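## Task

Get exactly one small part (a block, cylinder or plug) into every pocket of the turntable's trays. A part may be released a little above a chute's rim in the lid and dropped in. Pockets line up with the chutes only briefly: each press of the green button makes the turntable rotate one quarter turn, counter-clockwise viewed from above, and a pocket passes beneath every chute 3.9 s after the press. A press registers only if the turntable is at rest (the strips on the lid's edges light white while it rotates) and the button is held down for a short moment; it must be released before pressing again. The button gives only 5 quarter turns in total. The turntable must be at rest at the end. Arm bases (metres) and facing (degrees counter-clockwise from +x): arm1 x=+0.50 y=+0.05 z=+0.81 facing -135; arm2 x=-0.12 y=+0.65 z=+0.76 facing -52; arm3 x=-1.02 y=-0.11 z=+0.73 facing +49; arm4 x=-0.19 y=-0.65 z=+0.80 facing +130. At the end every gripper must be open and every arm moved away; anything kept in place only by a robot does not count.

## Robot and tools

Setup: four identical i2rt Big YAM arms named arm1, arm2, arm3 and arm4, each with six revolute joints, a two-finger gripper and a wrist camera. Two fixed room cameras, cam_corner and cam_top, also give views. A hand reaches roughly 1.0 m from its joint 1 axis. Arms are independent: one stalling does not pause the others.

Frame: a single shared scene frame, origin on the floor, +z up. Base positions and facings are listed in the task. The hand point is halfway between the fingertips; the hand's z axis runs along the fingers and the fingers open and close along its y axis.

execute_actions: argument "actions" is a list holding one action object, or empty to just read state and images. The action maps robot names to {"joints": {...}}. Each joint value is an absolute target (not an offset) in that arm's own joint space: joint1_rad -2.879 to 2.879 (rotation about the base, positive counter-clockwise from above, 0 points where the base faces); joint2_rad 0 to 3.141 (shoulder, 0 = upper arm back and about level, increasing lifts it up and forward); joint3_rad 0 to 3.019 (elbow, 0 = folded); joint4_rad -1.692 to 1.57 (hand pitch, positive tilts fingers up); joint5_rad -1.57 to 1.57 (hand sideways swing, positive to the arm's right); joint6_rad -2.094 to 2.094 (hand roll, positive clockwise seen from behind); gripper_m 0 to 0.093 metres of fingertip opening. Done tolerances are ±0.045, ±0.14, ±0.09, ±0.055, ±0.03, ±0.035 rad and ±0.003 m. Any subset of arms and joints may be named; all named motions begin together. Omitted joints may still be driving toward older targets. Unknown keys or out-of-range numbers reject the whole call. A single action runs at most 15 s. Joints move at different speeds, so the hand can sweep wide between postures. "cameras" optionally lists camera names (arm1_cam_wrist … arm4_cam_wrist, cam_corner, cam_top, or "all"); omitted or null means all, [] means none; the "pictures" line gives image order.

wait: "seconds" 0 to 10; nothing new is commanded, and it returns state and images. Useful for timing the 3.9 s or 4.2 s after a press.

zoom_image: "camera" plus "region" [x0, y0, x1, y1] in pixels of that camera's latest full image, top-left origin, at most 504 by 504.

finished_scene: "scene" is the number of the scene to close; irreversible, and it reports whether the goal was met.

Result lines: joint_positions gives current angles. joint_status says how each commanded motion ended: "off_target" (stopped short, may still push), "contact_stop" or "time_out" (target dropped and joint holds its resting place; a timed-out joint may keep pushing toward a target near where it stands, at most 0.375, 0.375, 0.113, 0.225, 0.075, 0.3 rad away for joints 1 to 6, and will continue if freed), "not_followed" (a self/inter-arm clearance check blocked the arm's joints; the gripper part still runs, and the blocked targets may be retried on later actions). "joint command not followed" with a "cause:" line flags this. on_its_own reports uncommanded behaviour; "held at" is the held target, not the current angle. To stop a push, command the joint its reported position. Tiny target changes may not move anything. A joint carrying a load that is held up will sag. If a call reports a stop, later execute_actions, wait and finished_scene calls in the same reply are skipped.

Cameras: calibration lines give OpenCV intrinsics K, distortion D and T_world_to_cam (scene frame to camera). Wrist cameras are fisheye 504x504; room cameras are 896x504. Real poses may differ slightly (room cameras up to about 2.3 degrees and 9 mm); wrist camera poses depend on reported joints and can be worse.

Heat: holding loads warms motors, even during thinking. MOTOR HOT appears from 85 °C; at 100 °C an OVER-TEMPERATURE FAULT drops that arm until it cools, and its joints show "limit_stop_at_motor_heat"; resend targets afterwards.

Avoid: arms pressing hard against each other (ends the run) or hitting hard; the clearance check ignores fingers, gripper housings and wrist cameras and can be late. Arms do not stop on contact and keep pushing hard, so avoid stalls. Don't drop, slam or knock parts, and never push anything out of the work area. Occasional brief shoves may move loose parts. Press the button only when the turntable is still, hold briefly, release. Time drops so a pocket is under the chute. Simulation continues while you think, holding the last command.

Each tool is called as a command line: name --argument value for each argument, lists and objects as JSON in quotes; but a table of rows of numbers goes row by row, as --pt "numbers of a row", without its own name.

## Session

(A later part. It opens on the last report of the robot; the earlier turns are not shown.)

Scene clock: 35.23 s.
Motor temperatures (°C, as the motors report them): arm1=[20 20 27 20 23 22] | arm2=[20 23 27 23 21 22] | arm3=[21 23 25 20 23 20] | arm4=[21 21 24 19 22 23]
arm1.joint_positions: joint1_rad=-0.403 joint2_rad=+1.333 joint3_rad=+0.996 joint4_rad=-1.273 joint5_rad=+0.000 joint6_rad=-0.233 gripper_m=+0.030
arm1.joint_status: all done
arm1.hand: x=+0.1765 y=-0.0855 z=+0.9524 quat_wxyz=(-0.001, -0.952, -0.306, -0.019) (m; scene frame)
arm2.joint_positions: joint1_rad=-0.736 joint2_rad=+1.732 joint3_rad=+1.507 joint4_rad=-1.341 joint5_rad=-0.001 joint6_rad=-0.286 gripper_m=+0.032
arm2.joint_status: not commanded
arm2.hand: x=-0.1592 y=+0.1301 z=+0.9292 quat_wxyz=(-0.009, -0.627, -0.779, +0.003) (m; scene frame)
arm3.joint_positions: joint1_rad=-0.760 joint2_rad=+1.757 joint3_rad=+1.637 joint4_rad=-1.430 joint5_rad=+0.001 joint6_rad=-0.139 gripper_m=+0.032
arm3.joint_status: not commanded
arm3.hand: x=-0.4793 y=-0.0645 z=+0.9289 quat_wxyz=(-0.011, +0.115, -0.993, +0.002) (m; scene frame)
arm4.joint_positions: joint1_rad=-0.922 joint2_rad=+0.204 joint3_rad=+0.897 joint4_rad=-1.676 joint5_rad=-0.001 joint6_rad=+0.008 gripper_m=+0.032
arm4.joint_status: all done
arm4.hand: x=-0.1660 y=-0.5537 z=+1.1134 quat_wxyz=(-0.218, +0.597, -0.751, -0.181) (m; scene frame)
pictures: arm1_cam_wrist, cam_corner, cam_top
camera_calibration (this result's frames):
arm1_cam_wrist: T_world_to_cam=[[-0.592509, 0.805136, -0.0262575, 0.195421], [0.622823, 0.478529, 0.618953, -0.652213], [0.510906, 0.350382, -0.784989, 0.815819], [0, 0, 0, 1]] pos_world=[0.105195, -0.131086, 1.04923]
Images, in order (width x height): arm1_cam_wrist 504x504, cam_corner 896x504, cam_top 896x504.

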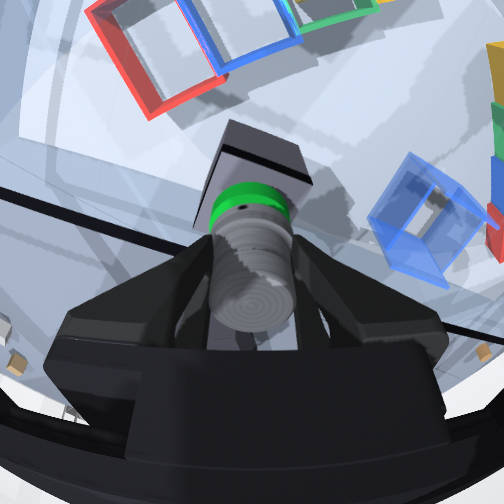

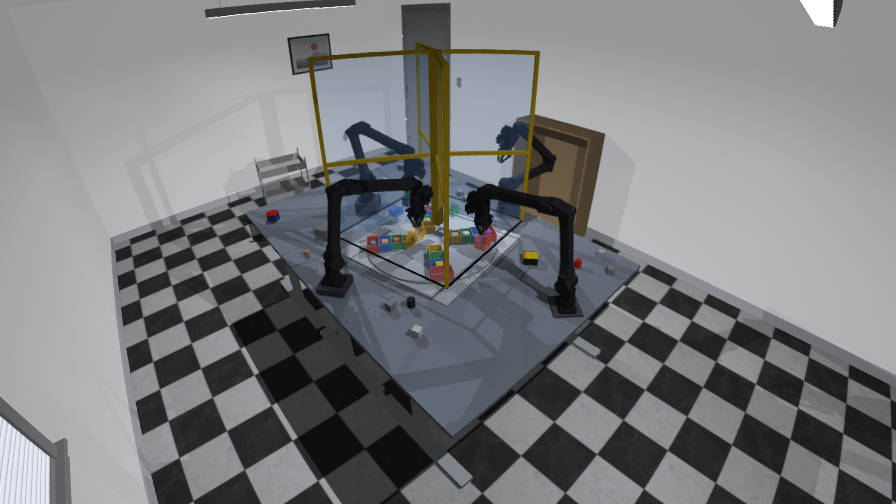

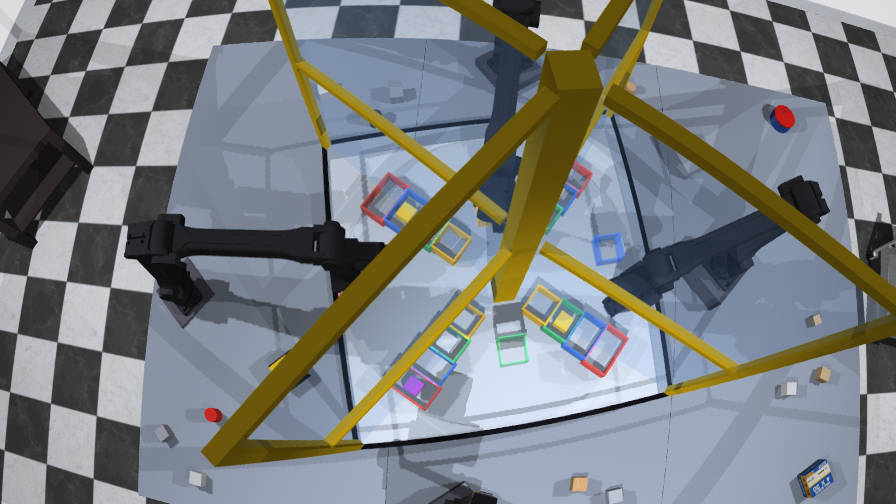

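execute_actions --actions '[]' --cameras '[]'

execute_actions --actions '[{"arm1": {"joints": {"joint2_rad": 1.425, "joint3_rad": 1.01}}}]' --cameras '["cam_top"]'

zoom_image --camera "cam_top" --region '[380, 280, 640, 450]'

execute_actions --actions '[{"arm1": {"joints": {"joint1_rad": -0.8, "joint2_rad": 1.33, "joint4_rad": -1.152}}}]' --cameras '["cam_top"]'

zoom_image --camera "cam_top" --region '[380, 280, 640, 450]'

execute_actions --actions '[{"arm1": {"joints": {"joint2_rad": 1.385}}}]' --cameras '["cam_top", "arm1_cam_wrist"]'

zoom_image --camera "cam_top" --region '[380, 280, 640, 450]'

Scene clock: 36.00 s.
Motor temperatures (°C, as the motors report them): arm1=[20 20 27 20 23 22] | arm2=[20 23 27 23 21 22] | arm3=[21 23 25 20 23 20] | arm4=[21 21 24 19 22 23]
arm1.joint_positions: joint1_rad=-0.403 joint2_rad=+1.333 joint3_rad=+0.996 joint4_rad=-1.273 joint5_rad=+0.000 joint6_rad=-0.233 gripper_m=+0.030
arm1.joint_status: all done
arm1.hand: x=+0.1765 y=-0.0855 z=+0.9524 quat_wxyz=(-0.001, -0.952, -0.306, -0.019) (m; scene frame)
arm2.joint_positions: joint1_rad=-0.736 joint2_rad=+1.732 joint3_rad=+1.507 joint4_rad=-1.341 joint5_rad=-0.001 joint6_rad=-0.286 gripper_m=+0.032
arm2.joint_status: not commanded
arm2.hand: x=-0.1592 y=+0.1301 z=+0.9292 quat_wxyz=(-0.009, -0.627, -0.779, +0.003) (m; scene frame)
arm3.joint_positions: joint1_rad=-0.760 joint2_rad=+1.757 joint3_rad=+1.637 joint4_rad=-1.430 joint5_rad=+0.001 joint6_rad=-0.139 gripper_m=+0.032
arm3.joint_status: not commanded
arm3.hand: x=-0.4793 y=-0.0645 z=+0.9289 quat_wxyz=(-0.011, +0.115, -0.993, +0.002) (m; scene frame)
arm4.joint_positions: joint1_rad=-0.922 joint2_rad=+0.204 joint3_rad=+0.897 joint4_rad=-1.676 joint5_rad=-0.001 joint6_rad=+0.008 gripper_m=+0.032
arm4.joint_status: all done
arm4.hand: x=-0.1660 y=-0.5537 z=+1.1134 quat_wxyz=(-0.218, +0.597, -0.751, -0.181) (m; scene frame)
pictures: none
No camera images: the call's "cameras" was empty. Leave "cameras" out to get every camera's image.

Scene clock: 36.77 s.
Motor temperatures (°C, as the motors report them): arm1=[20 20 27 20 23 22] | arm2=[20 23 27 23 21 22] | arm3=[21 23 25 20 23 20] | arm4=[21 21 24 19 22 23]
arm1.joint_positions: joint1_rad=-0.403 joint2_rad=+1.395 joint3_rad=+1.004 joint4_rad=-1.284 joint5_rad=+0.001 joint6_rad=-0.233 gripper_m=+0.030
arm1.joint_status: all done
arm1.hand: x=+0.1758 y=-0.0857 z=+0.9349 quat_wxyz=(+0.002, -0.951, -0.306, -0.051) (m; scene frame)
arm2.joint_positions: joint1_rad=-0.736 joint2_rad=+1.732 joint3_rad=+1.507 joint4_rad=-1.341 joint5_rad=-0.001 joint6_rad=-0.286 gripper_m=+0.032
arm2.joint_status: not commanded
arm2.hand: x=-0.1592 y=+0.1301 z=+0.9292 quat_wxyz=(-0.009, -0.627, -0.779, +0.003) (m; scene frame)
arm3.joint_positions: joint1_rad=-0.760 joint2_rad=+1.757 joint3_rad=+1.637 joint4_rad=-1.430 joint5_rad=+0.001 joint6_rad=-0.139 gripper_m=+0.032
arm3.joint_status: not commanded
arm3.hand: x=-0.4793 y=-0.0645 z=+0.9289 quat_wxyz=(-0.011, +0.115, -0.993, +0.002) (m; scene frame)
arm4.joint_positions: joint1_rad=-0.922 joint2_rad=+0.204 joint3_rad=+0.897 joint4_rad=-1.676 joint5_rad=-0.001 joint6_rad=+0.008 gripper_m=+0.032
arm4.joint_status: not commanded
arm4.hand: x=-0.1660 y=-0.5537 z=+1.1134 quat_wxyz=(-0.218, +0.597, -0.751, -0.181) (m; scene frame)
pictures: cam_top
Images, in order (width x height): cam_top 896x504.

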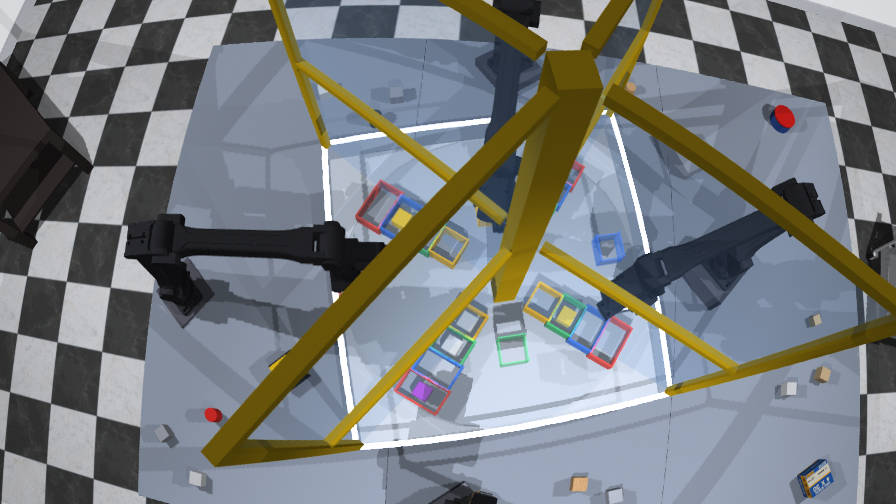

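Region (380, 280, 640, 450) of cam_top's 896x504 image, scaled by 1.938, with more detail than that image has; it fills the top 330 rows of this view, and the rest is white.

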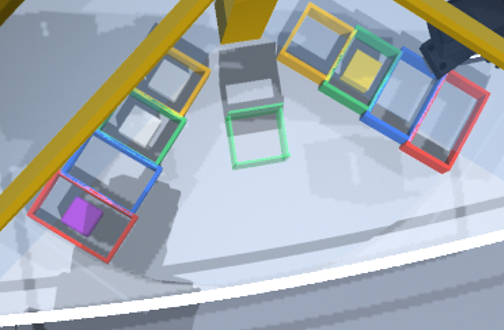

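Scene clock: 37.83 s.
Motor temperatures (°C, as the motors report them): arm1=[20 20 27 20 23 22] | arm2=[20 23 27 23 21 22] | arm3=[21 23 25 20 23 20] | arm4=[21 21 24 19 22 23]
arm1.joint_positions: joint1_rad=-0.804 joint2_rad=+1.347 joint3_rad=+1.004 joint4_rad=-1.168 joint5_rad=-0.001 joint6_rad=-0.234 gripper_m=+0.030
arm1.joint_status: all done
arm1.hand: x=+0.1217 y=+0.0513 z=+0.9500 quat_wxyz=(+0.001, -0.993, -0.111, +0.030) (m; scene frame)
arm2.joint_positions: joint1_rad=-0.736 joint2_rad=+1.732 joint3_rad=+1.507 joint4_rad=-1.341 joint5_rad=-0.001 joint6_rad=-0.286 gripper_m=+0.032
arm2.joint_status: not commanded
arm2.hand: x=-0.1592 y=+0.1301 z=+0.9292 quat_wxyz=(-0.009, -0.627, -0.779, +0.003) (m; scene frame)
arm3.joint_positions: joint1_rad=-0.760 joint2_rad=+1.757 joint3_rad=+1.637 joint4_rad=-1.430 joint5_rad=+0.001 joint6_rad=-0.139 gripper_m=+0.032
arm3.joint_status: not commanded
arm3.hand: x=-0.4793 y=-0.0645 z=+0.9289 quat_wxyz=(-0.011, +0.115, -0.993, +0.002) (m; scene frame)
arm4.joint_positions: joint1_rad=-0.922 joint2_rad=+0.204 joint3_rad=+0.897 joint4_rad=-1.676 joint5_rad=-0.001 joint6_rad=+0.008 gripper_m=+0.032
arm4.joint_status: not commanded
arm4.hand: x=-0.1660 y=-0.5537 z=+1.1134 quat_wxyz=(-0.218, +0.597, -0.751, -0.181) (m; scene frame)
pictures: cam_top
Images, in order (width x height): cam_top 896x504.

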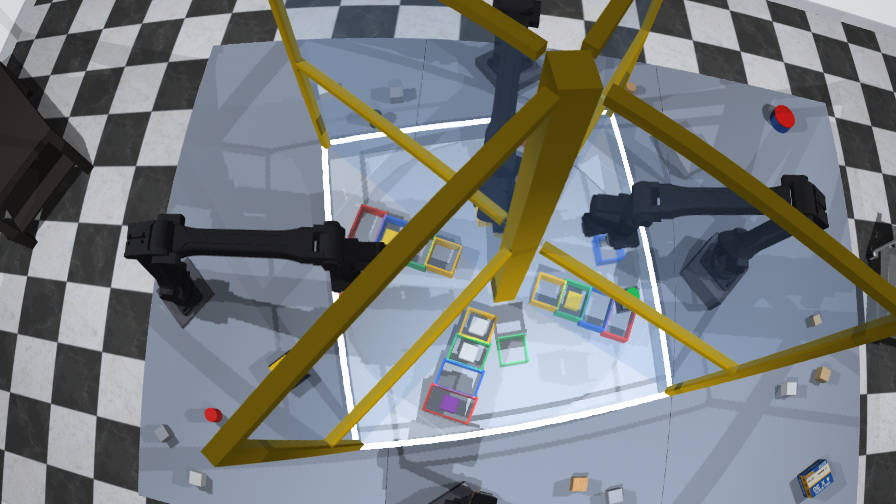

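Region (380, 280, 640, 450) of cam_top's 896x504 image, scaled by 1.938, with more detail than that image has; it fills the top 330 rows of this view, and the rest is white.

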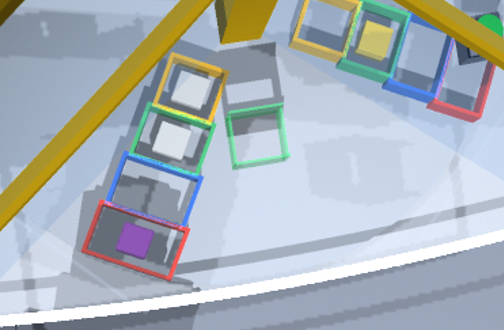

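Scene clock: 38.57 s.
Motor temperatures (°C, as the motors report them): arm1=[20 20 27 20 23 22] | arm2=[20 23 27 23 21 22] | arm3=[21 23 25 20 23 20] | arm4=[21 21 24 19 22 23]
arm1.joint_positions: joint1_rad=-0.804 joint2_rad=+1.388 joint3_rad=+1.004 joint4_rad=-1.168 joint5_rad=-0.001 joint6_rad=-0.234 gripper_m=+0.030
arm1.joint_status: all done
arm1.hand: x=+0.1216 y=+0.0512 z=+0.9353 quat_wxyz=(-0.001, -0.994, -0.111, +0.009) (m; scene frame)
arm2.joint_positions: joint1_rad=-0.736 joint2_rad=+1.732 joint3_rad=+1.507 joint4_rad=-1.341 joint5_rad=-0.001 joint6_rad=-0.286 gripper_m=+0.032
arm2.joint_status: not commanded
arm2.hand: x=-0.1592 y=+0.1301 z=+0.9292 quat_wxyz=(-0.009, -0.627, -0.779, +0.003) (m; scene frame)
arm3.joint_positions: joint1_rad=-0.760 joint2_rad=+1.757 joint3_rad=+1.637 joint4_rad=-1.430 joint5_rad=+0.001 joint6_rad=-0.139 gripper_m=+0.032
arm3.joint_status: not commanded
arm3.hand: x=-0.4793 y=-0.0645 z=+0.9289 quat_wxyz=(-0.011, +0.115, -0.993, +0.002) (m; scene frame)
arm4.joint_positions: joint1_rad=-0.922 joint2_rad=+0.204 joint3_rad=+0.897 joint4_rad=-1.676 joint5_rad=-0.001 joint6_rad=+0.008 gripper_m=+0.032
arm4.joint_status: not commanded
arm4.hand: x=-0.1660 y=-0.5537 z=+1.1134 quat_wxyz=(-0.218, +0.597, -0.751, -0.181) (m; scene frame)
pictures: arm1_cam_wrist, cam_top
camera_calibration (this result's frames):
arm1_cam_wrist: T_world_to_cam=[[-0.233276, 0.972312, -0.0138227, -0.0115045], [0.792952, 0.198433, 0.576065, -0.639071], [0.562858, 0.123421, -0.817287, 0.81805], [0, 0, 0, 1]] pos_world=[0.0436232, 0.0370343, 1.03657]
Images, in order (width x height): arm1_cam_wrist 504x504, cam_top 896x504.

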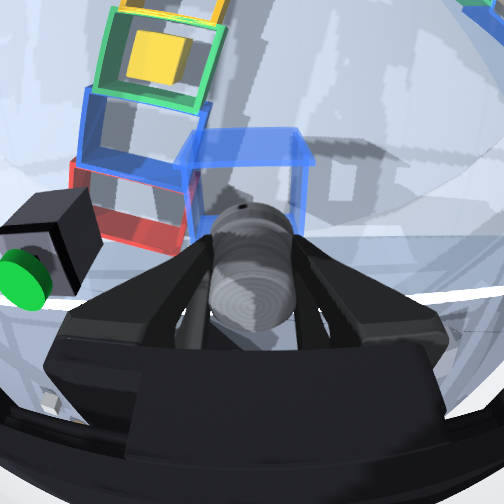

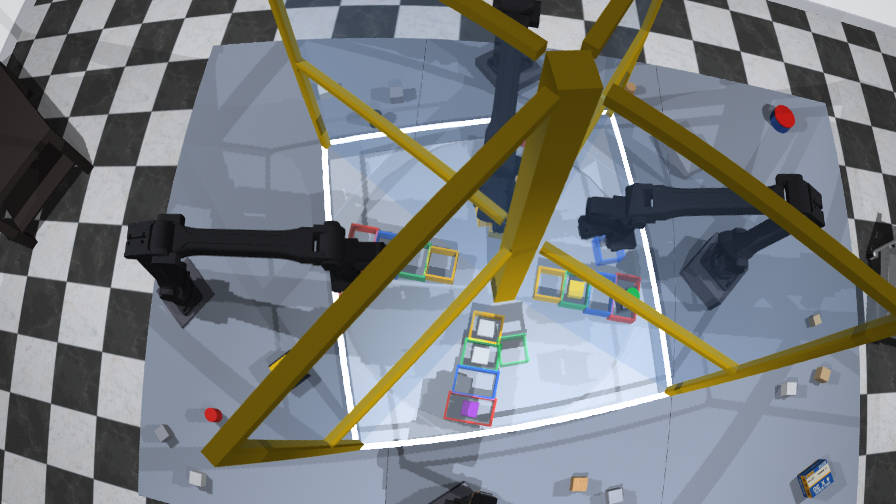

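Region (380, 280, 640, 450) of cam_top's 896x504 image, scaled by 1.938, with more detail than that image has; it fills the top 330 rows of this view, and the rest is white.

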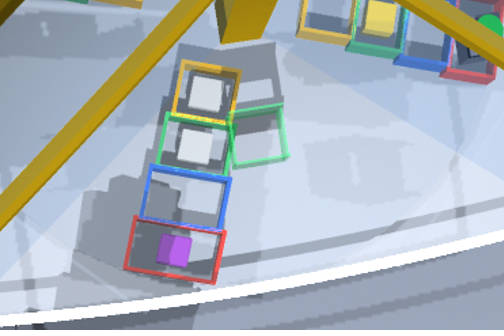

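wait --seconds 1.33

execute_actions --actions '[{"arm1": {"joints": {"gripper_m": 0.06}}, "arm2": {"joints": {"gripper_m": 0.06}}, "arm3": {"joints": {"gripper_m": 0.06}}}]'

Scene clock: 39.97 s.
Motor temperatures (°C, as the motors report them): arm1=[20 20 27 20 23 22] | arm2=[20 23 27 23 21 22] | arm3=[21 23 25 20 23 20] | arm4=[21 21 24 19 22 23]
arm1.joint_positions: joint1_rad=-0.804 joint2_rad=+1.388 joint3_rad=+1.004 joint4_rad=-1.168 joint5_rad=-0.001 joint6_rad=-0.234 gripper_m=+0.030
arm1.joint_status: all done
arm1.hand: x=+0.1216 y=+0.0512 z=+0.9353 quat_wxyz=(-0.001, -0.994, -0.111, +0.009) (m; scene frame)
arm2.joint_positions: joint1_rad=-0.736 joint2_rad=+1.732 joint3_rad=+1.507 joint4_rad=-1.341 joint5_rad=-0.001 joint6_rad=-0.286 gripper_m=+0.032
arm2.joint_status: not commanded
arm2.hand: x=-0.1592 y=+0.1301 z=+0.9292 quat_wxyz=(-0.009, -0.627, -0.779, +0.003) (m; scene frame)
arm3.joint_positions: joint1_rad=-0.760 joint2_rad=+1.757 joint3_rad=+1.637 joint4_rad=-1.430 joint5_rad=+0.001 joint6_rad=-0.139 gripper_m=+0.032
arm3.joint_status: not commanded
arm3.hand: x=-0.4793 y=-0.0645 z=+0.9289 quat_wxyz=(-0.011, +0.115, -0.993, +0.002) (m; scene frame)
arm4.joint_positions: joint1_rad=-0.922 joint2_rad=+0.204 joint3_rad=+0.897 joint4_rad=-1.676 joint5_rad=-0.001 joint6_rad=+0.008 gripper_m=+0.032
arm4.joint_status: not commanded
arm4.hand: x=-0.1660 y=-0.5537 z=+1.1134 quat_wxyz=(-0.218, +0.597, -0.751, -0.181) (m; scene frame)
wait: 1.33 s; at rest by 0.20 s
pictures: arm1_cam_wrist, arm2_cam_wrist, arm3_cam_wrist, arm4_cam_wrist, cam_corner, cam_top
camera_calibration (this result's frames):
arm1_cam_wrist: T_world_to_cam=[[-0.233276, 0.972312, -0.0138227, -0.0115045], [0.792952, 0.198433, 0.576065, -0.639071], [0.562858, 0.123421, -0.817287, 0.81805], [0, 0, 0, 1]] pos_world=[0.0436232, 0.0370343, 1.03657]
arm2_cam_wrist: T_world_to_cam=[[-0.973921, -0.226862, -0.00333857, -0.120698], [-0.190404, 0.809226, 0.555787, -0.643454], [-0.123385, 0.541928, -0.831318, 0.809209], [0, 0, 0, 1]] pos_world=[-0.140222, 0.054785, 1.02993]
arm3_cam_wrist: T_world_to_cam=[[0.217449, -0.975773, 0.0241494, 0.0185519], [-0.809899, -0.166565, 0.562423, -0.916219], [-0.544774, -0.141857, -0.826497, 0.621237], [0, 0, 0, 1]] pos_world=[-0.407645, -0.046381, 1.0283]
arm4_cam_wrist: T_world_to_cam=[[0.973822, -0.22656, -0.018484, 0.0553184], [-0.225346, -0.972872, 0.0523433, -0.628577], [-0.0298415, -0.0468078, -0.998458, 1.20466], [0, 0, 0, 1]] pos_world=[-0.159568, -0.542605, 1.23673]
Images, in order (width x height): arm1_cam_wrist 504x504, arm2_cam_wrist 504x504, arm3_cam_wrist 504x504, arm4_cam_wrist 504x504, cam_corner 896x504, cam_top 896x504.

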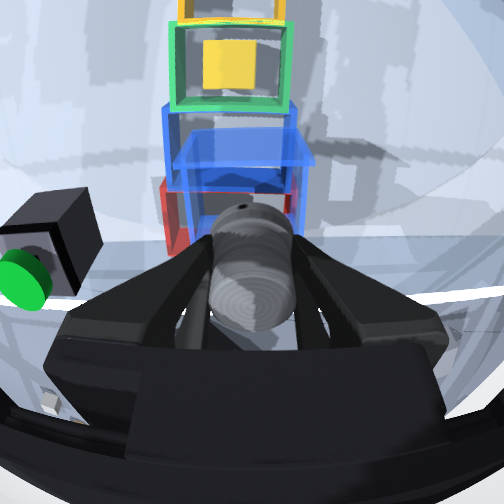

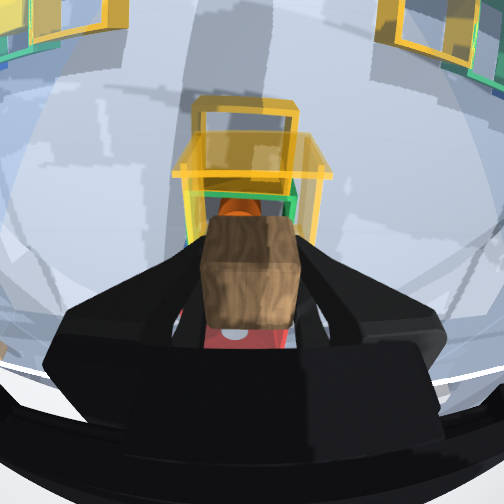

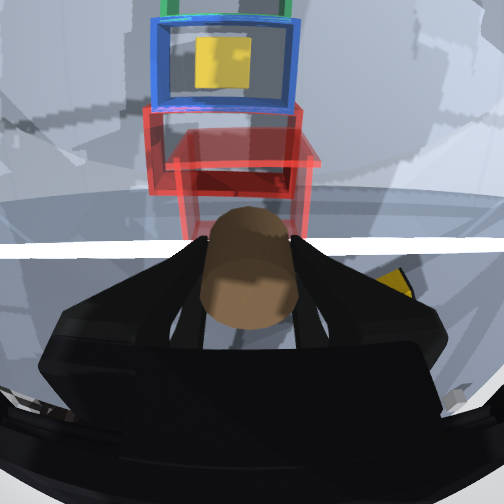

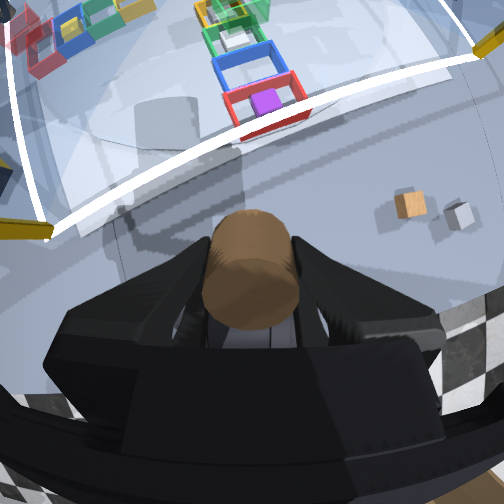

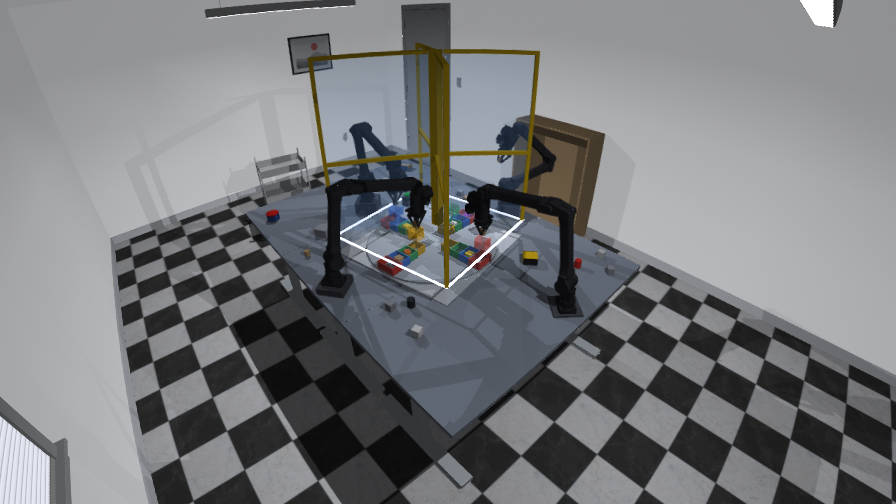

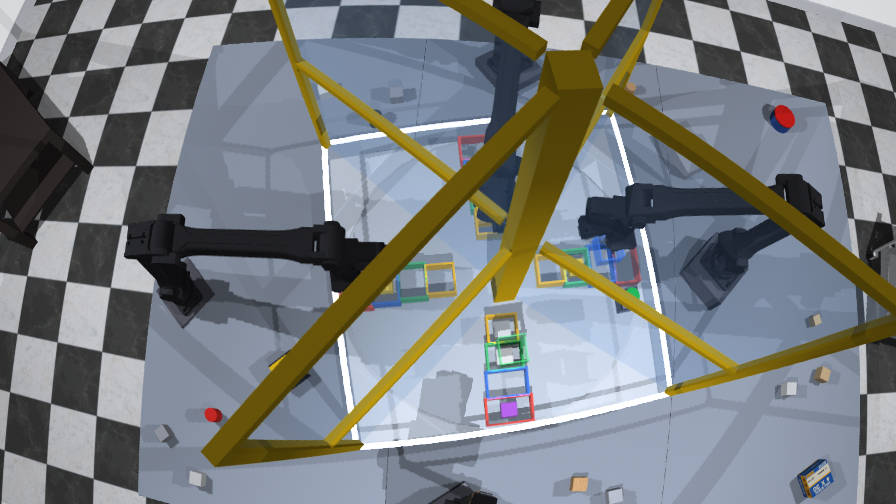

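Scene clock: 40.53 s.
Motor temperatures (°C, as the motors report them): arm1=[20 20 27 20 23 22] | arm2=[20 23 27 23 21 22] | arm3=[21 23 25 20 23 20] | arm4=[21 21 24 19 22 23]
arm1.joint_positions: joint1_rad=-0.804 joint2_rad=+1.388 joint3_rad=+1.004 joint4_rad=-1.168 joint5_rad=-0.001 joint6_rad=-0.234 gripper_m=+0.060
arm1.joint_status: all done
arm1.hand: x=+0.1216 y=+0.0512 z=+0.9353 quat_wxyz=(-0.001, -0.994, -0.111, +0.009) (m; scene frame)
arm2.joint_positions: joint1_rad=-0.736 joint2_rad=+1.732 joint3_rad=+1.507 joint4_rad=-1.341 joint5_rad=-0.001 joint6_rad=-0.286 gripper_m=+0.060
arm2.joint_status: all done
arm2.hand: x=-0.1592 y=+0.1301 z=+0.9292 quat_wxyz=(-0.009, -0.627, -0.779, +0.003) (m; scene frame)
arm3.joint_positions: joint1_rad=-0.760 joint2_rad=+1.757 joint3_rad=+1.637 joint4_rad=-1.430 joint5_rad=+0.001 joint6_rad=-0.140 gripper_m=+0.060
arm3.joint_status: all done
arm3.hand: x=-0.4793 y=-0.0645 z=+0.9289 quat_wxyz=(-0.011, +0.115, -0.993, +0.002) (m; scene frame)
arm4.joint_positions: joint1_rad=-0.922 joint2_rad=+0.204 joint3_rad=+0.897 joint4_rad=-1.676 joint5_rad=-0.001 joint6_rad=+0.008 gripper_m=+0.032
arm4.joint_status: not commanded
arm4.hand: x=-0.1660 y=-0.5537 z=+1.1134 quat_wxyz=(-0.218, +0.597, -0.751, -0.181) (m; scene frame)
pictures: arm1_cam_wrist, arm2_cam_wrist, arm3_cam_wrist, arm4_cam_wrist, cam_corner, cam_top
camera_calibration (this result's frames):
arm1_cam_wrist: T_world_to_cam=[[-0.233276, 0.972312, -0.0138227, -0.0115045], [0.792952, 0.198433, 0.576065, -0.639071], [0.562858, 0.123421, -0.817287, 0.81805], [0, 0, 0, 1]] pos_world=[0.0436232, 0.0370343, 1.03657]
arm2_cam_wrist: T_world_to_cam=[[-0.973921, -0.226862, -0.00333857, -0.120698], [-0.190404, 0.809226, 0.555787, -0.643454], [-0.123385, 0.541928, -0.831318, 0.809209], [0, 0, 0, 1]] pos_world=[-0.140222, 0.054785, 1.02993]
arm3_cam_wrist: T_world_to_cam=[[0.217821, -0.97569, 0.0241575, 0.0187281], [-0.809835, -0.166869, 0.562425, -0.91621], [-0.544721, -0.142072, -0.826496, 0.621247], [0, 0, 0, 1]] pos_world=[-0.407652, -0.0463529, 1.0283]
arm4_cam_wrist: T_world_to_cam=[[0.973822, -0.22656, -0.018484, 0.0553184], [-0.225346, -0.972872, 0.0523433, -0.628577], [-0.0298415, -0.0468078, -0.998458, 1.20466], [0, 0, 0, 1]] pos_world=[-0.159568, -0.542605, 1.23673]
Images, in order (width x height): arm1_cam_wrist 504x504, arm2_cam_wrist 504x504, arm3_cam_wrist 504x504, arm4_cam_wrist 504x504, cam_corner 896x504, cam_top 896x504.

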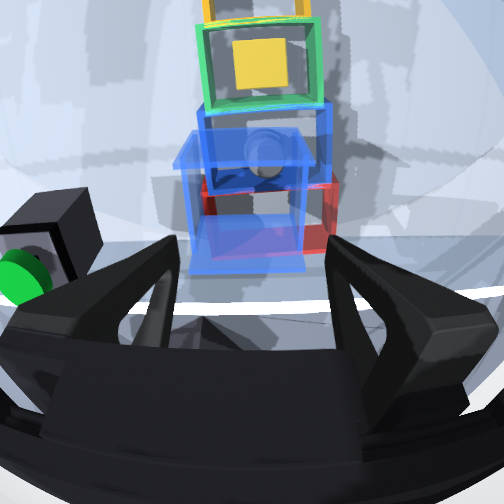

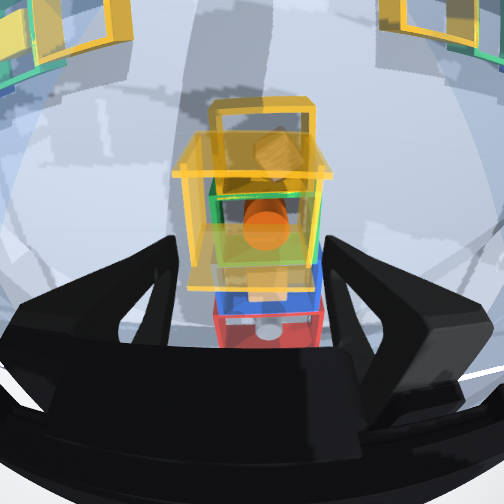

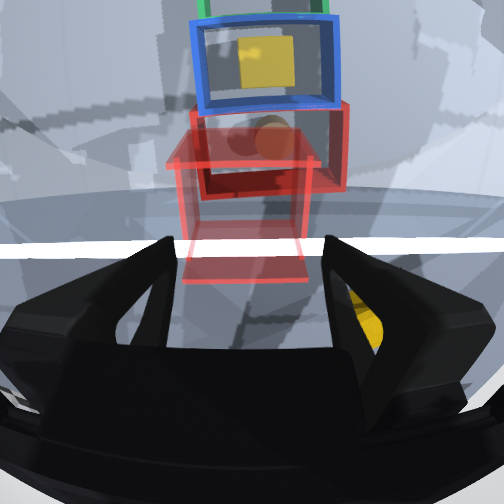

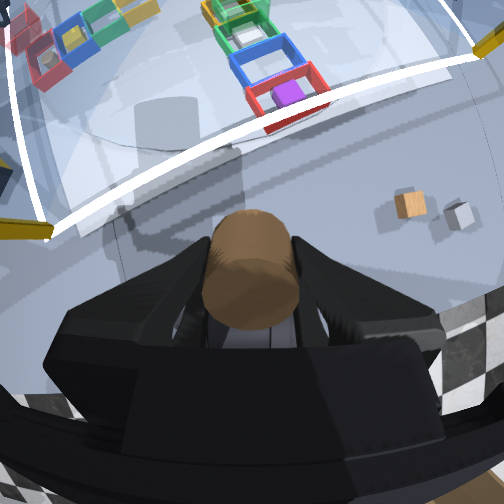

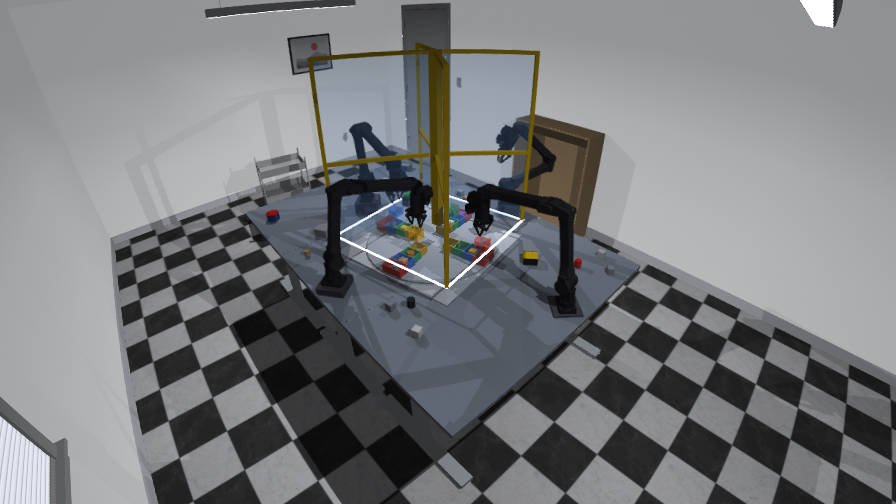

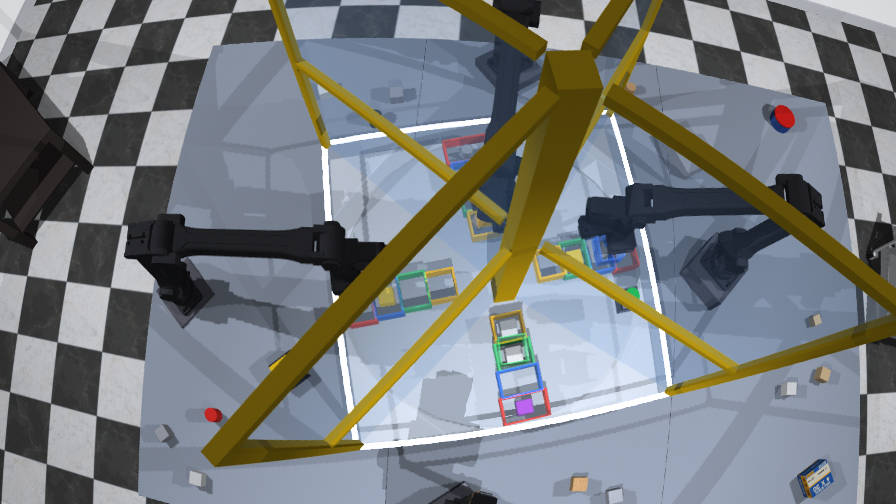

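execute_actions --actions '[]'

Scene clock: 41.30 s.
Motor temperatures (°C, as the motors report them): arm1=[20 20 27 20 23 22] | arm2=[20 23 27 23 21 22] | arm3=[21 23 25 20 23 20] | arm4=[21 21 24 19 22 23]
arm1.joint_positions: joint1_rad=-0.804 joint2_rad=+1.388 joint3_rad=+1.004 joint4_rad=-1.168 joint5_rad=-0.001 joint6_rad=-0.234 gripper_m=+0.060
arm1.joint_status: all done
arm1.hand: x=+0.1216 y=+0.0512 z=+0.9353 quat_wxyz=(-0.001, -0.994, -0.111, +0.009) (m; scene frame)
arm2.joint_positions: joint1_rad=-0.736 joint2_rad=+1.732 joint3_rad=+1.507 joint4_rad=-1.341 joint5_rad=-0.001 joint6_rad=-0.286 gripper_m=+0.060
arm2.joint_status: all done
arm2.hand: x=-0.1592 y=+0.1301 z=+0.9292 quat_wxyz=(-0.009, -0.627, -0.779, +0.003) (m; scene frame)
arm3.joint_positions: joint1_rad=-0.760 joint2_rad=+1.757 joint3_rad=+1.637 joint4_rad=-1.430 joint5_rad=+0.001 joint6_rad=-0.140 gripper_m=+0.060
arm3.joint_status: all done
arm3.hand: x=-0.4793 y=-0.0645 z=+0.9289 quat_wxyz=(-0.011, +0.115, -0.993, +0.002) (m; scene frame)
arm4.joint_positions: joint1_rad=-0.922 joint2_rad=+0.204 joint3_rad=+0.897 joint4_rad=-1.676 joint5_rad=-0.001 joint6_rad=+0.008 gripper_m=+0.032
arm4.joint_status: not commanded
arm4.hand: x=-0.1660 y=-0.5537 z=+1.1134 quat_wxyz=(-0.218, +0.597, -0.751, -0.181) (m; scene frame)
pictures: arm1_cam_wrist, arm2_cam_wrist, arm3_cam_wrist, arm4_cam_wrist, cam_corner, cam_top
camera_calibration (this result's frames):
arm1_cam_wrist: T_world_to_cam=[[-0.233276, 0.972312, -0.0138227, -0.0115045], [0.792952, 0.198433, 0.576065, -0.639071], [0.562858, 0.123421, -0.817287, 0.81805], [0, 0, 0, 1]] pos_world=[0.0436232, 0.0370343, 1.03657]
arm2_cam_wrist: T_world_to_cam=[[-0.973921, -0.226862, -0.00333857, -0.120698], [-0.190404, 0.809226, 0.555787, -0.643454], [-0.123385, 0.541928, -0.831318, 0.809209], [0, 0, 0, 1]] pos_world=[-0.140222, 0.054785, 1.02993]
arm3_cam_wrist: T_world_to_cam=[[0.217821, -0.97569, 0.0241575, 0.0187281], [-0.809835, -0.166869, 0.562425, -0.91621], [-0.544721, -0.142072, -0.826496, 0.621247], [0, 0, 0, 1]] pos_world=[-0.407652, -0.0463529, 1.0283]
arm4_cam_wrist: T_world_to_cam=[[0.973822, -0.22656, -0.018484, 0.0553184], [-0.225346, -0.972872, 0.0523433, -0.628577], [-0.0298415, -0.0468078, -0.998458, 1.20466], [0, 0, 0, 1]] pos_world=[-0.159568, -0.542605, 1.23673]
Images, in order (width x height): arm1_cam_wrist 504x504, arm2_cam_wrist 504x504, arm3_cam_wrist 504x504, arm4_cam_wrist 504x504, cam_corner 896x504, cam_top 896x504.

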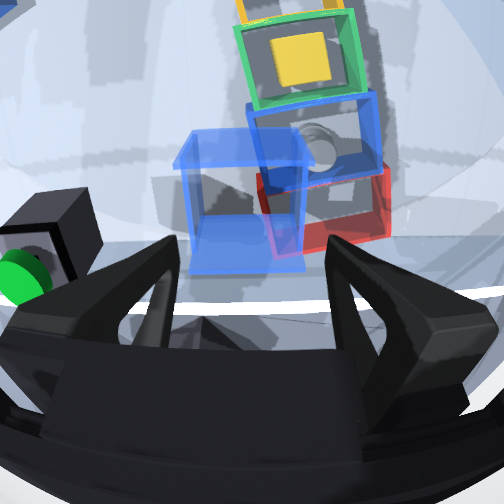

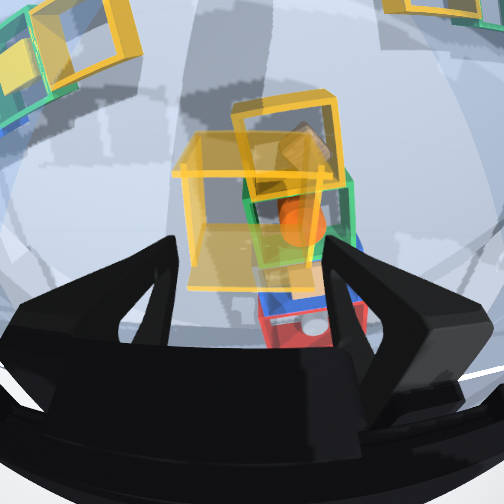

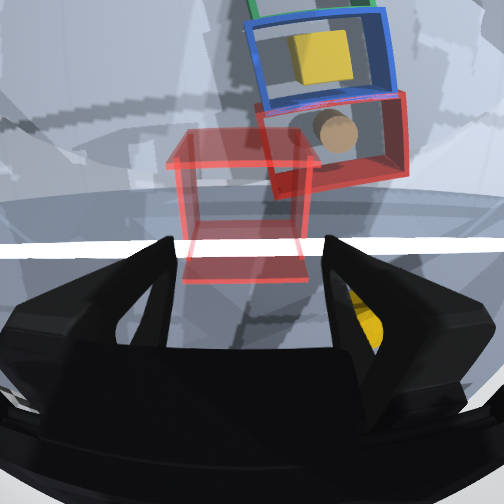

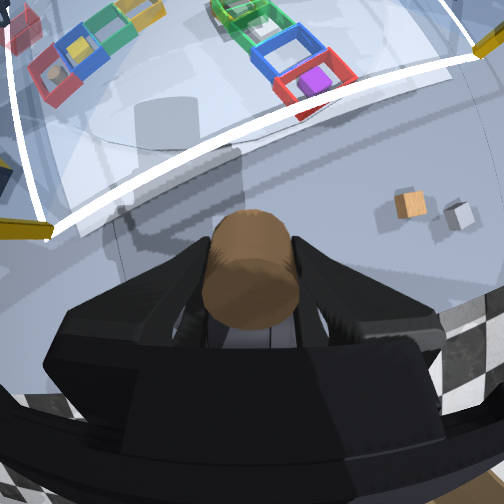

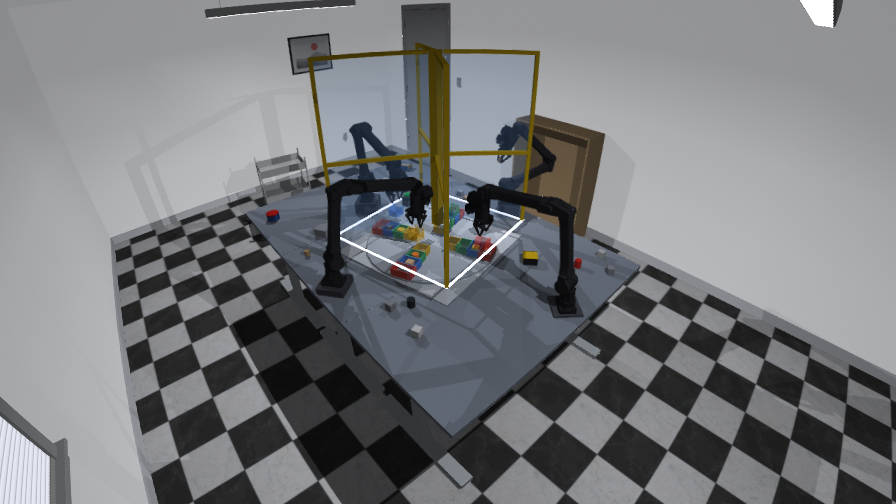

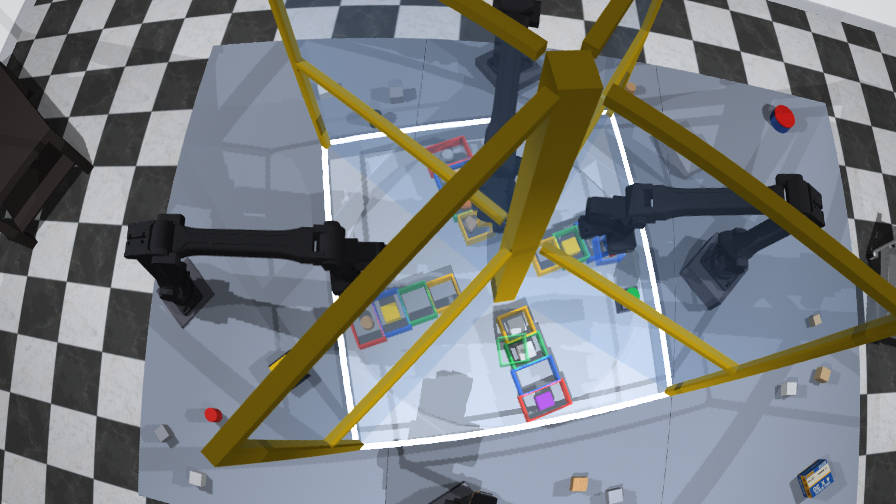

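zoom_image --camera "cam_top" --region '[740, 290, 880, 420]'

zoom_image --camera "arm1_cam_wrist" --region '[220, 60, 420, 280]'

Region (740, 290, 880, 420) of cam_top's 896x504 image, scaled by 3.600, with more detail than that image has; it fills the top 468 rows of this view, and the rest is white.

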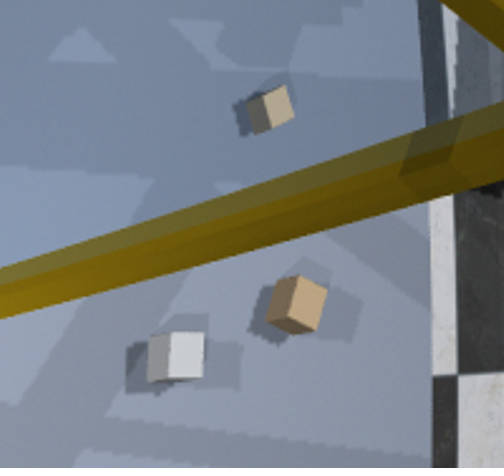

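Region (220, 60, 420, 280) of arm1_cam_wrist's 504x504 image, scaled by 2.291, with more detail than that image has; it fills the left 458 columns of this view, and the rest is white.

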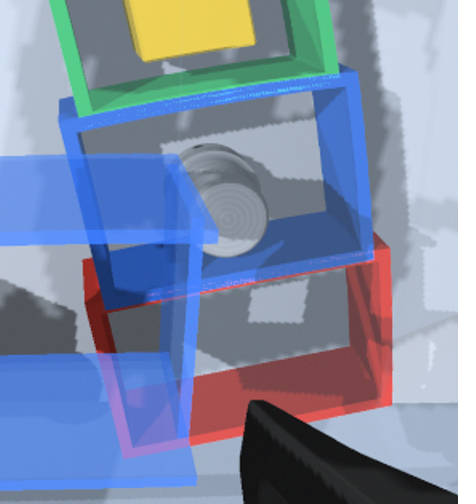

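execute_actions --actions '[{"arm1":{"joints":{"joint1_rad":2.033,"joint2_rad":0.965,"joint3_rad":0.847,"joint4_rad":-1.453,"joint6_rad":0.0,"gripper_m":0.07}},"arm2":{"joints":{"joint1_rad":-1.686,"joint2_rad":1.544,"joint3_rad":1.392,"joint4_rad":-1.419,"joint6_rad":0.0,"gripper_m":0.07}},"arm3":{"joints":{"joint1_rad":-2.076,"joint2_rad":1.332,"joint3_rad":1.28,"joint4_rad":-1.519,"joint6_rad":0.0,"gripper_m":0.07}},"arm4":{"joints":{"joint1_rad":-0.915,"joint2_rad":1.54,"joint3_rad":1.35,"joint4_rad":-1.305,"joint6_rad":-0.42}}}]'

Scene clock: 46.00 s.
Motor temperatures (°C, as the motors report them): arm1=[20 20 27 20 23 22] | arm2=[20 23 27 23 21 22] | arm3=[21 23 25 20 23 20] | arm4=[21 21 24 19 22 23]
arm1.joint_positions: joint1_rad=+2.029 joint2_rad=+0.961 joint3_rad=+0.841 joint4_rad=-1.435 joint5_rad=-0.001 joint6_rad=-0.012 gripper_m=+0.070
arm1.joint_status: all done
arm1.hand: x=+0.7311 y=-0.0302 z=+0.9979 quat_wxyz=(-0.008, -0.154, -0.988, +0.003) (m; scene frame)
arm2.joint_positions: joint1_rad=-1.692 joint2_rad=+1.537 joint3_rad=+1.398 joint4_rad=-1.409 joint5_rad=+0.000 joint6_rad=-0.015 gripper_m=+0.070
arm2.joint_status: all done
arm2.hand: x=-0.5167 y=+0.4144 z=+0.9730 quat_wxyz=(-0.009, -0.961, -0.276, +0.008) (m; scene frame)
arm3.joint_positions: joint1_rad=-2.081 joint2_rad=+1.318 joint3_rad=+1.293 joint4_rad=-1.510 joint5_rad=+0.000 joint6_rad=-0.009 gripper_m=+0.070
arm3.joint_status: all done
arm3.hand: x=-0.8926 y=-0.4744 z=+0.9899 quat_wxyz=(-0.016, -0.573, -0.819, +0.011) (m; scene frame)
arm4.joint_positions: joint1_rad=-0.922 joint2_rad=+1.534 joint3_rad=+1.335 joint4_rad=-1.310 joint5_rad=-0.001 joint6_rad=-0.410 gripper_m=+0.032
arm4.joint_status: all done
arm4.hand: x=-0.0871 y=-0.1934 z=+0.9859 quat_wxyz=(-0.020, +0.771, -0.636, -0.015) (m; scene frame)
pictures: arm1_cam_wrist, arm2_cam_wrist, arm3_cam_wrist, arm4_cam_wrist, cam_corner, cam_top
camera_calibration (this result's frames):
arm1_cam_wrist: T_world_to_cam=[[-0.291009, -0.956674, -0.00938689, 0.190211], [-0.782686, 0.232418, 0.577395, 0.00927483], [-0.550197, 0.175374, -0.816411, 1.35064], [0, 0, 0, 1]] pos_world=[0.805734, -0.0570534, 1.09911]
arm2_cam_wrist: T_world_to_cam=[[-0.541921, 0.84036, -0.0107531, -0.616021], [0.696772, 0.456407, 0.553355, -0.358932], [0.469925, 0.292383, -0.832876, 1.0589], [0, 0, 0, 1]] pos_world=[-0.581345, 0.371895, 1.07392]
arm3_cam_wrist: T_world_to_cam=[[-0.942925, -0.332527, 0.0178248, -1.01737], [-0.268939, 0.791994, 0.548104, -0.401758], [-0.196376, 0.512027, -0.836221, 1.01926], [0, 0, 0, 1]] pos_world=[-0.867197, -0.542001, 1.09066]
arm4_cam_wrist: T_world_to_cam=[[0.983034, 0.183201, 0.00904795, 0.110734], [0.148463, -0.823664, 0.5473, -0.680096], [0.107718, -0.536671, -0.836888, 0.854562], [0, 0, 0, 1]] pos_world=[-0.0999379, -0.121839, 1.08639]
Images, in order (width x height): arm1_cam_wrist 504x504, arm2_cam_wrist 504x504, arm3_cam_wrist 504x504, arm4_cam_wrist 504x504, cam_corner 896x504, cam_top 896x504.

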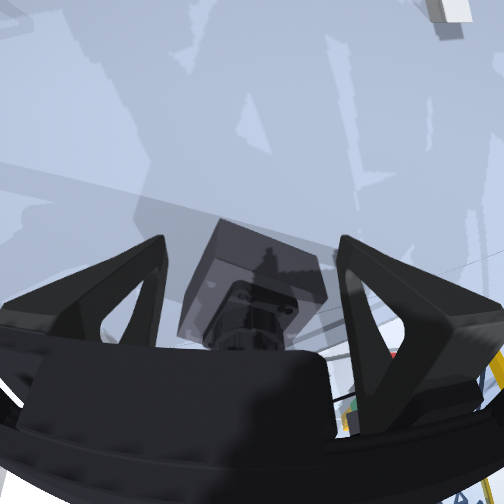

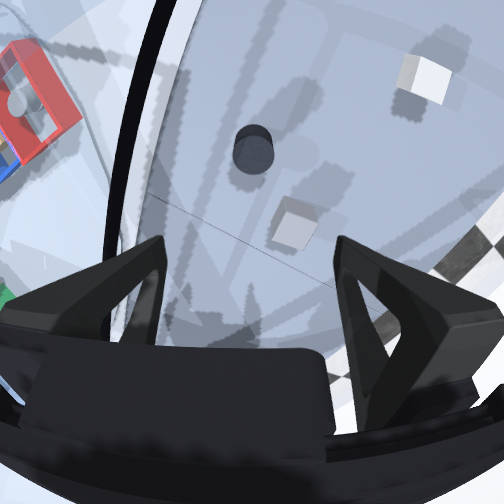

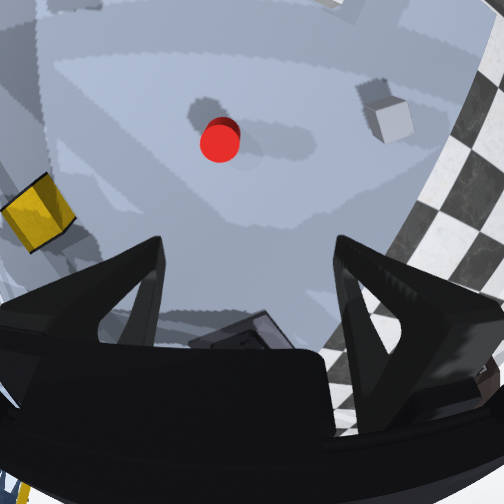

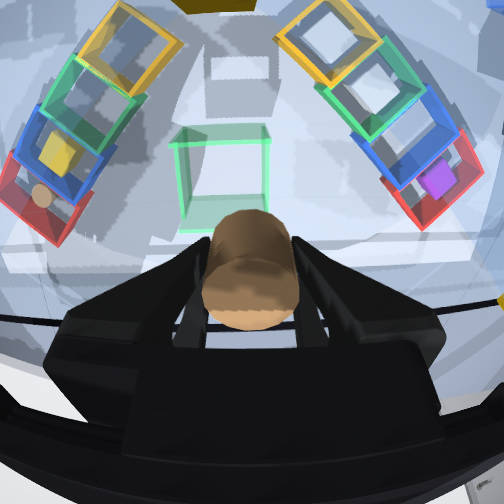

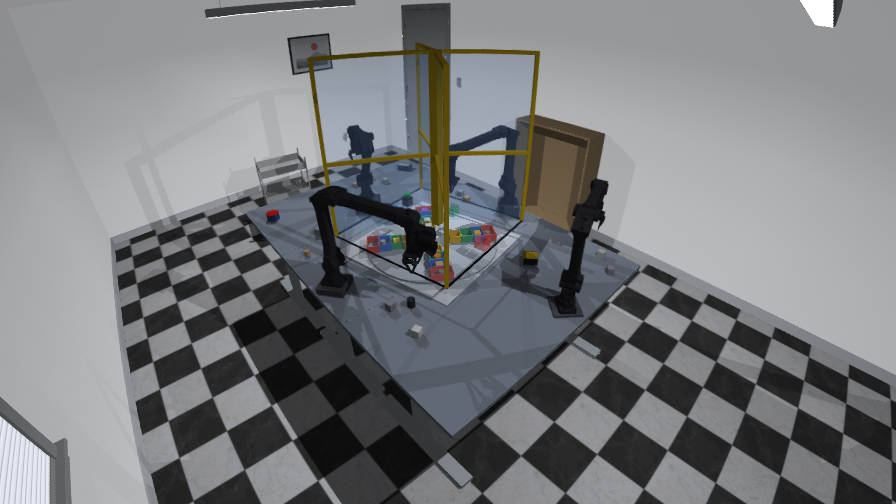

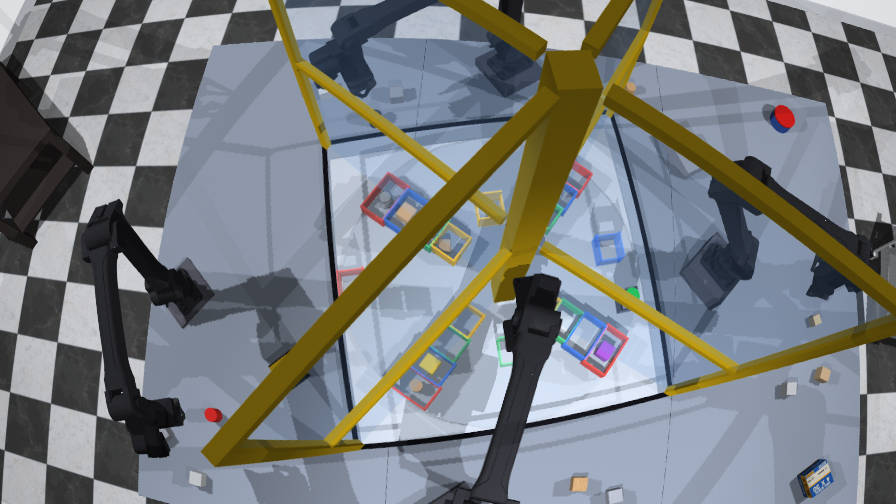

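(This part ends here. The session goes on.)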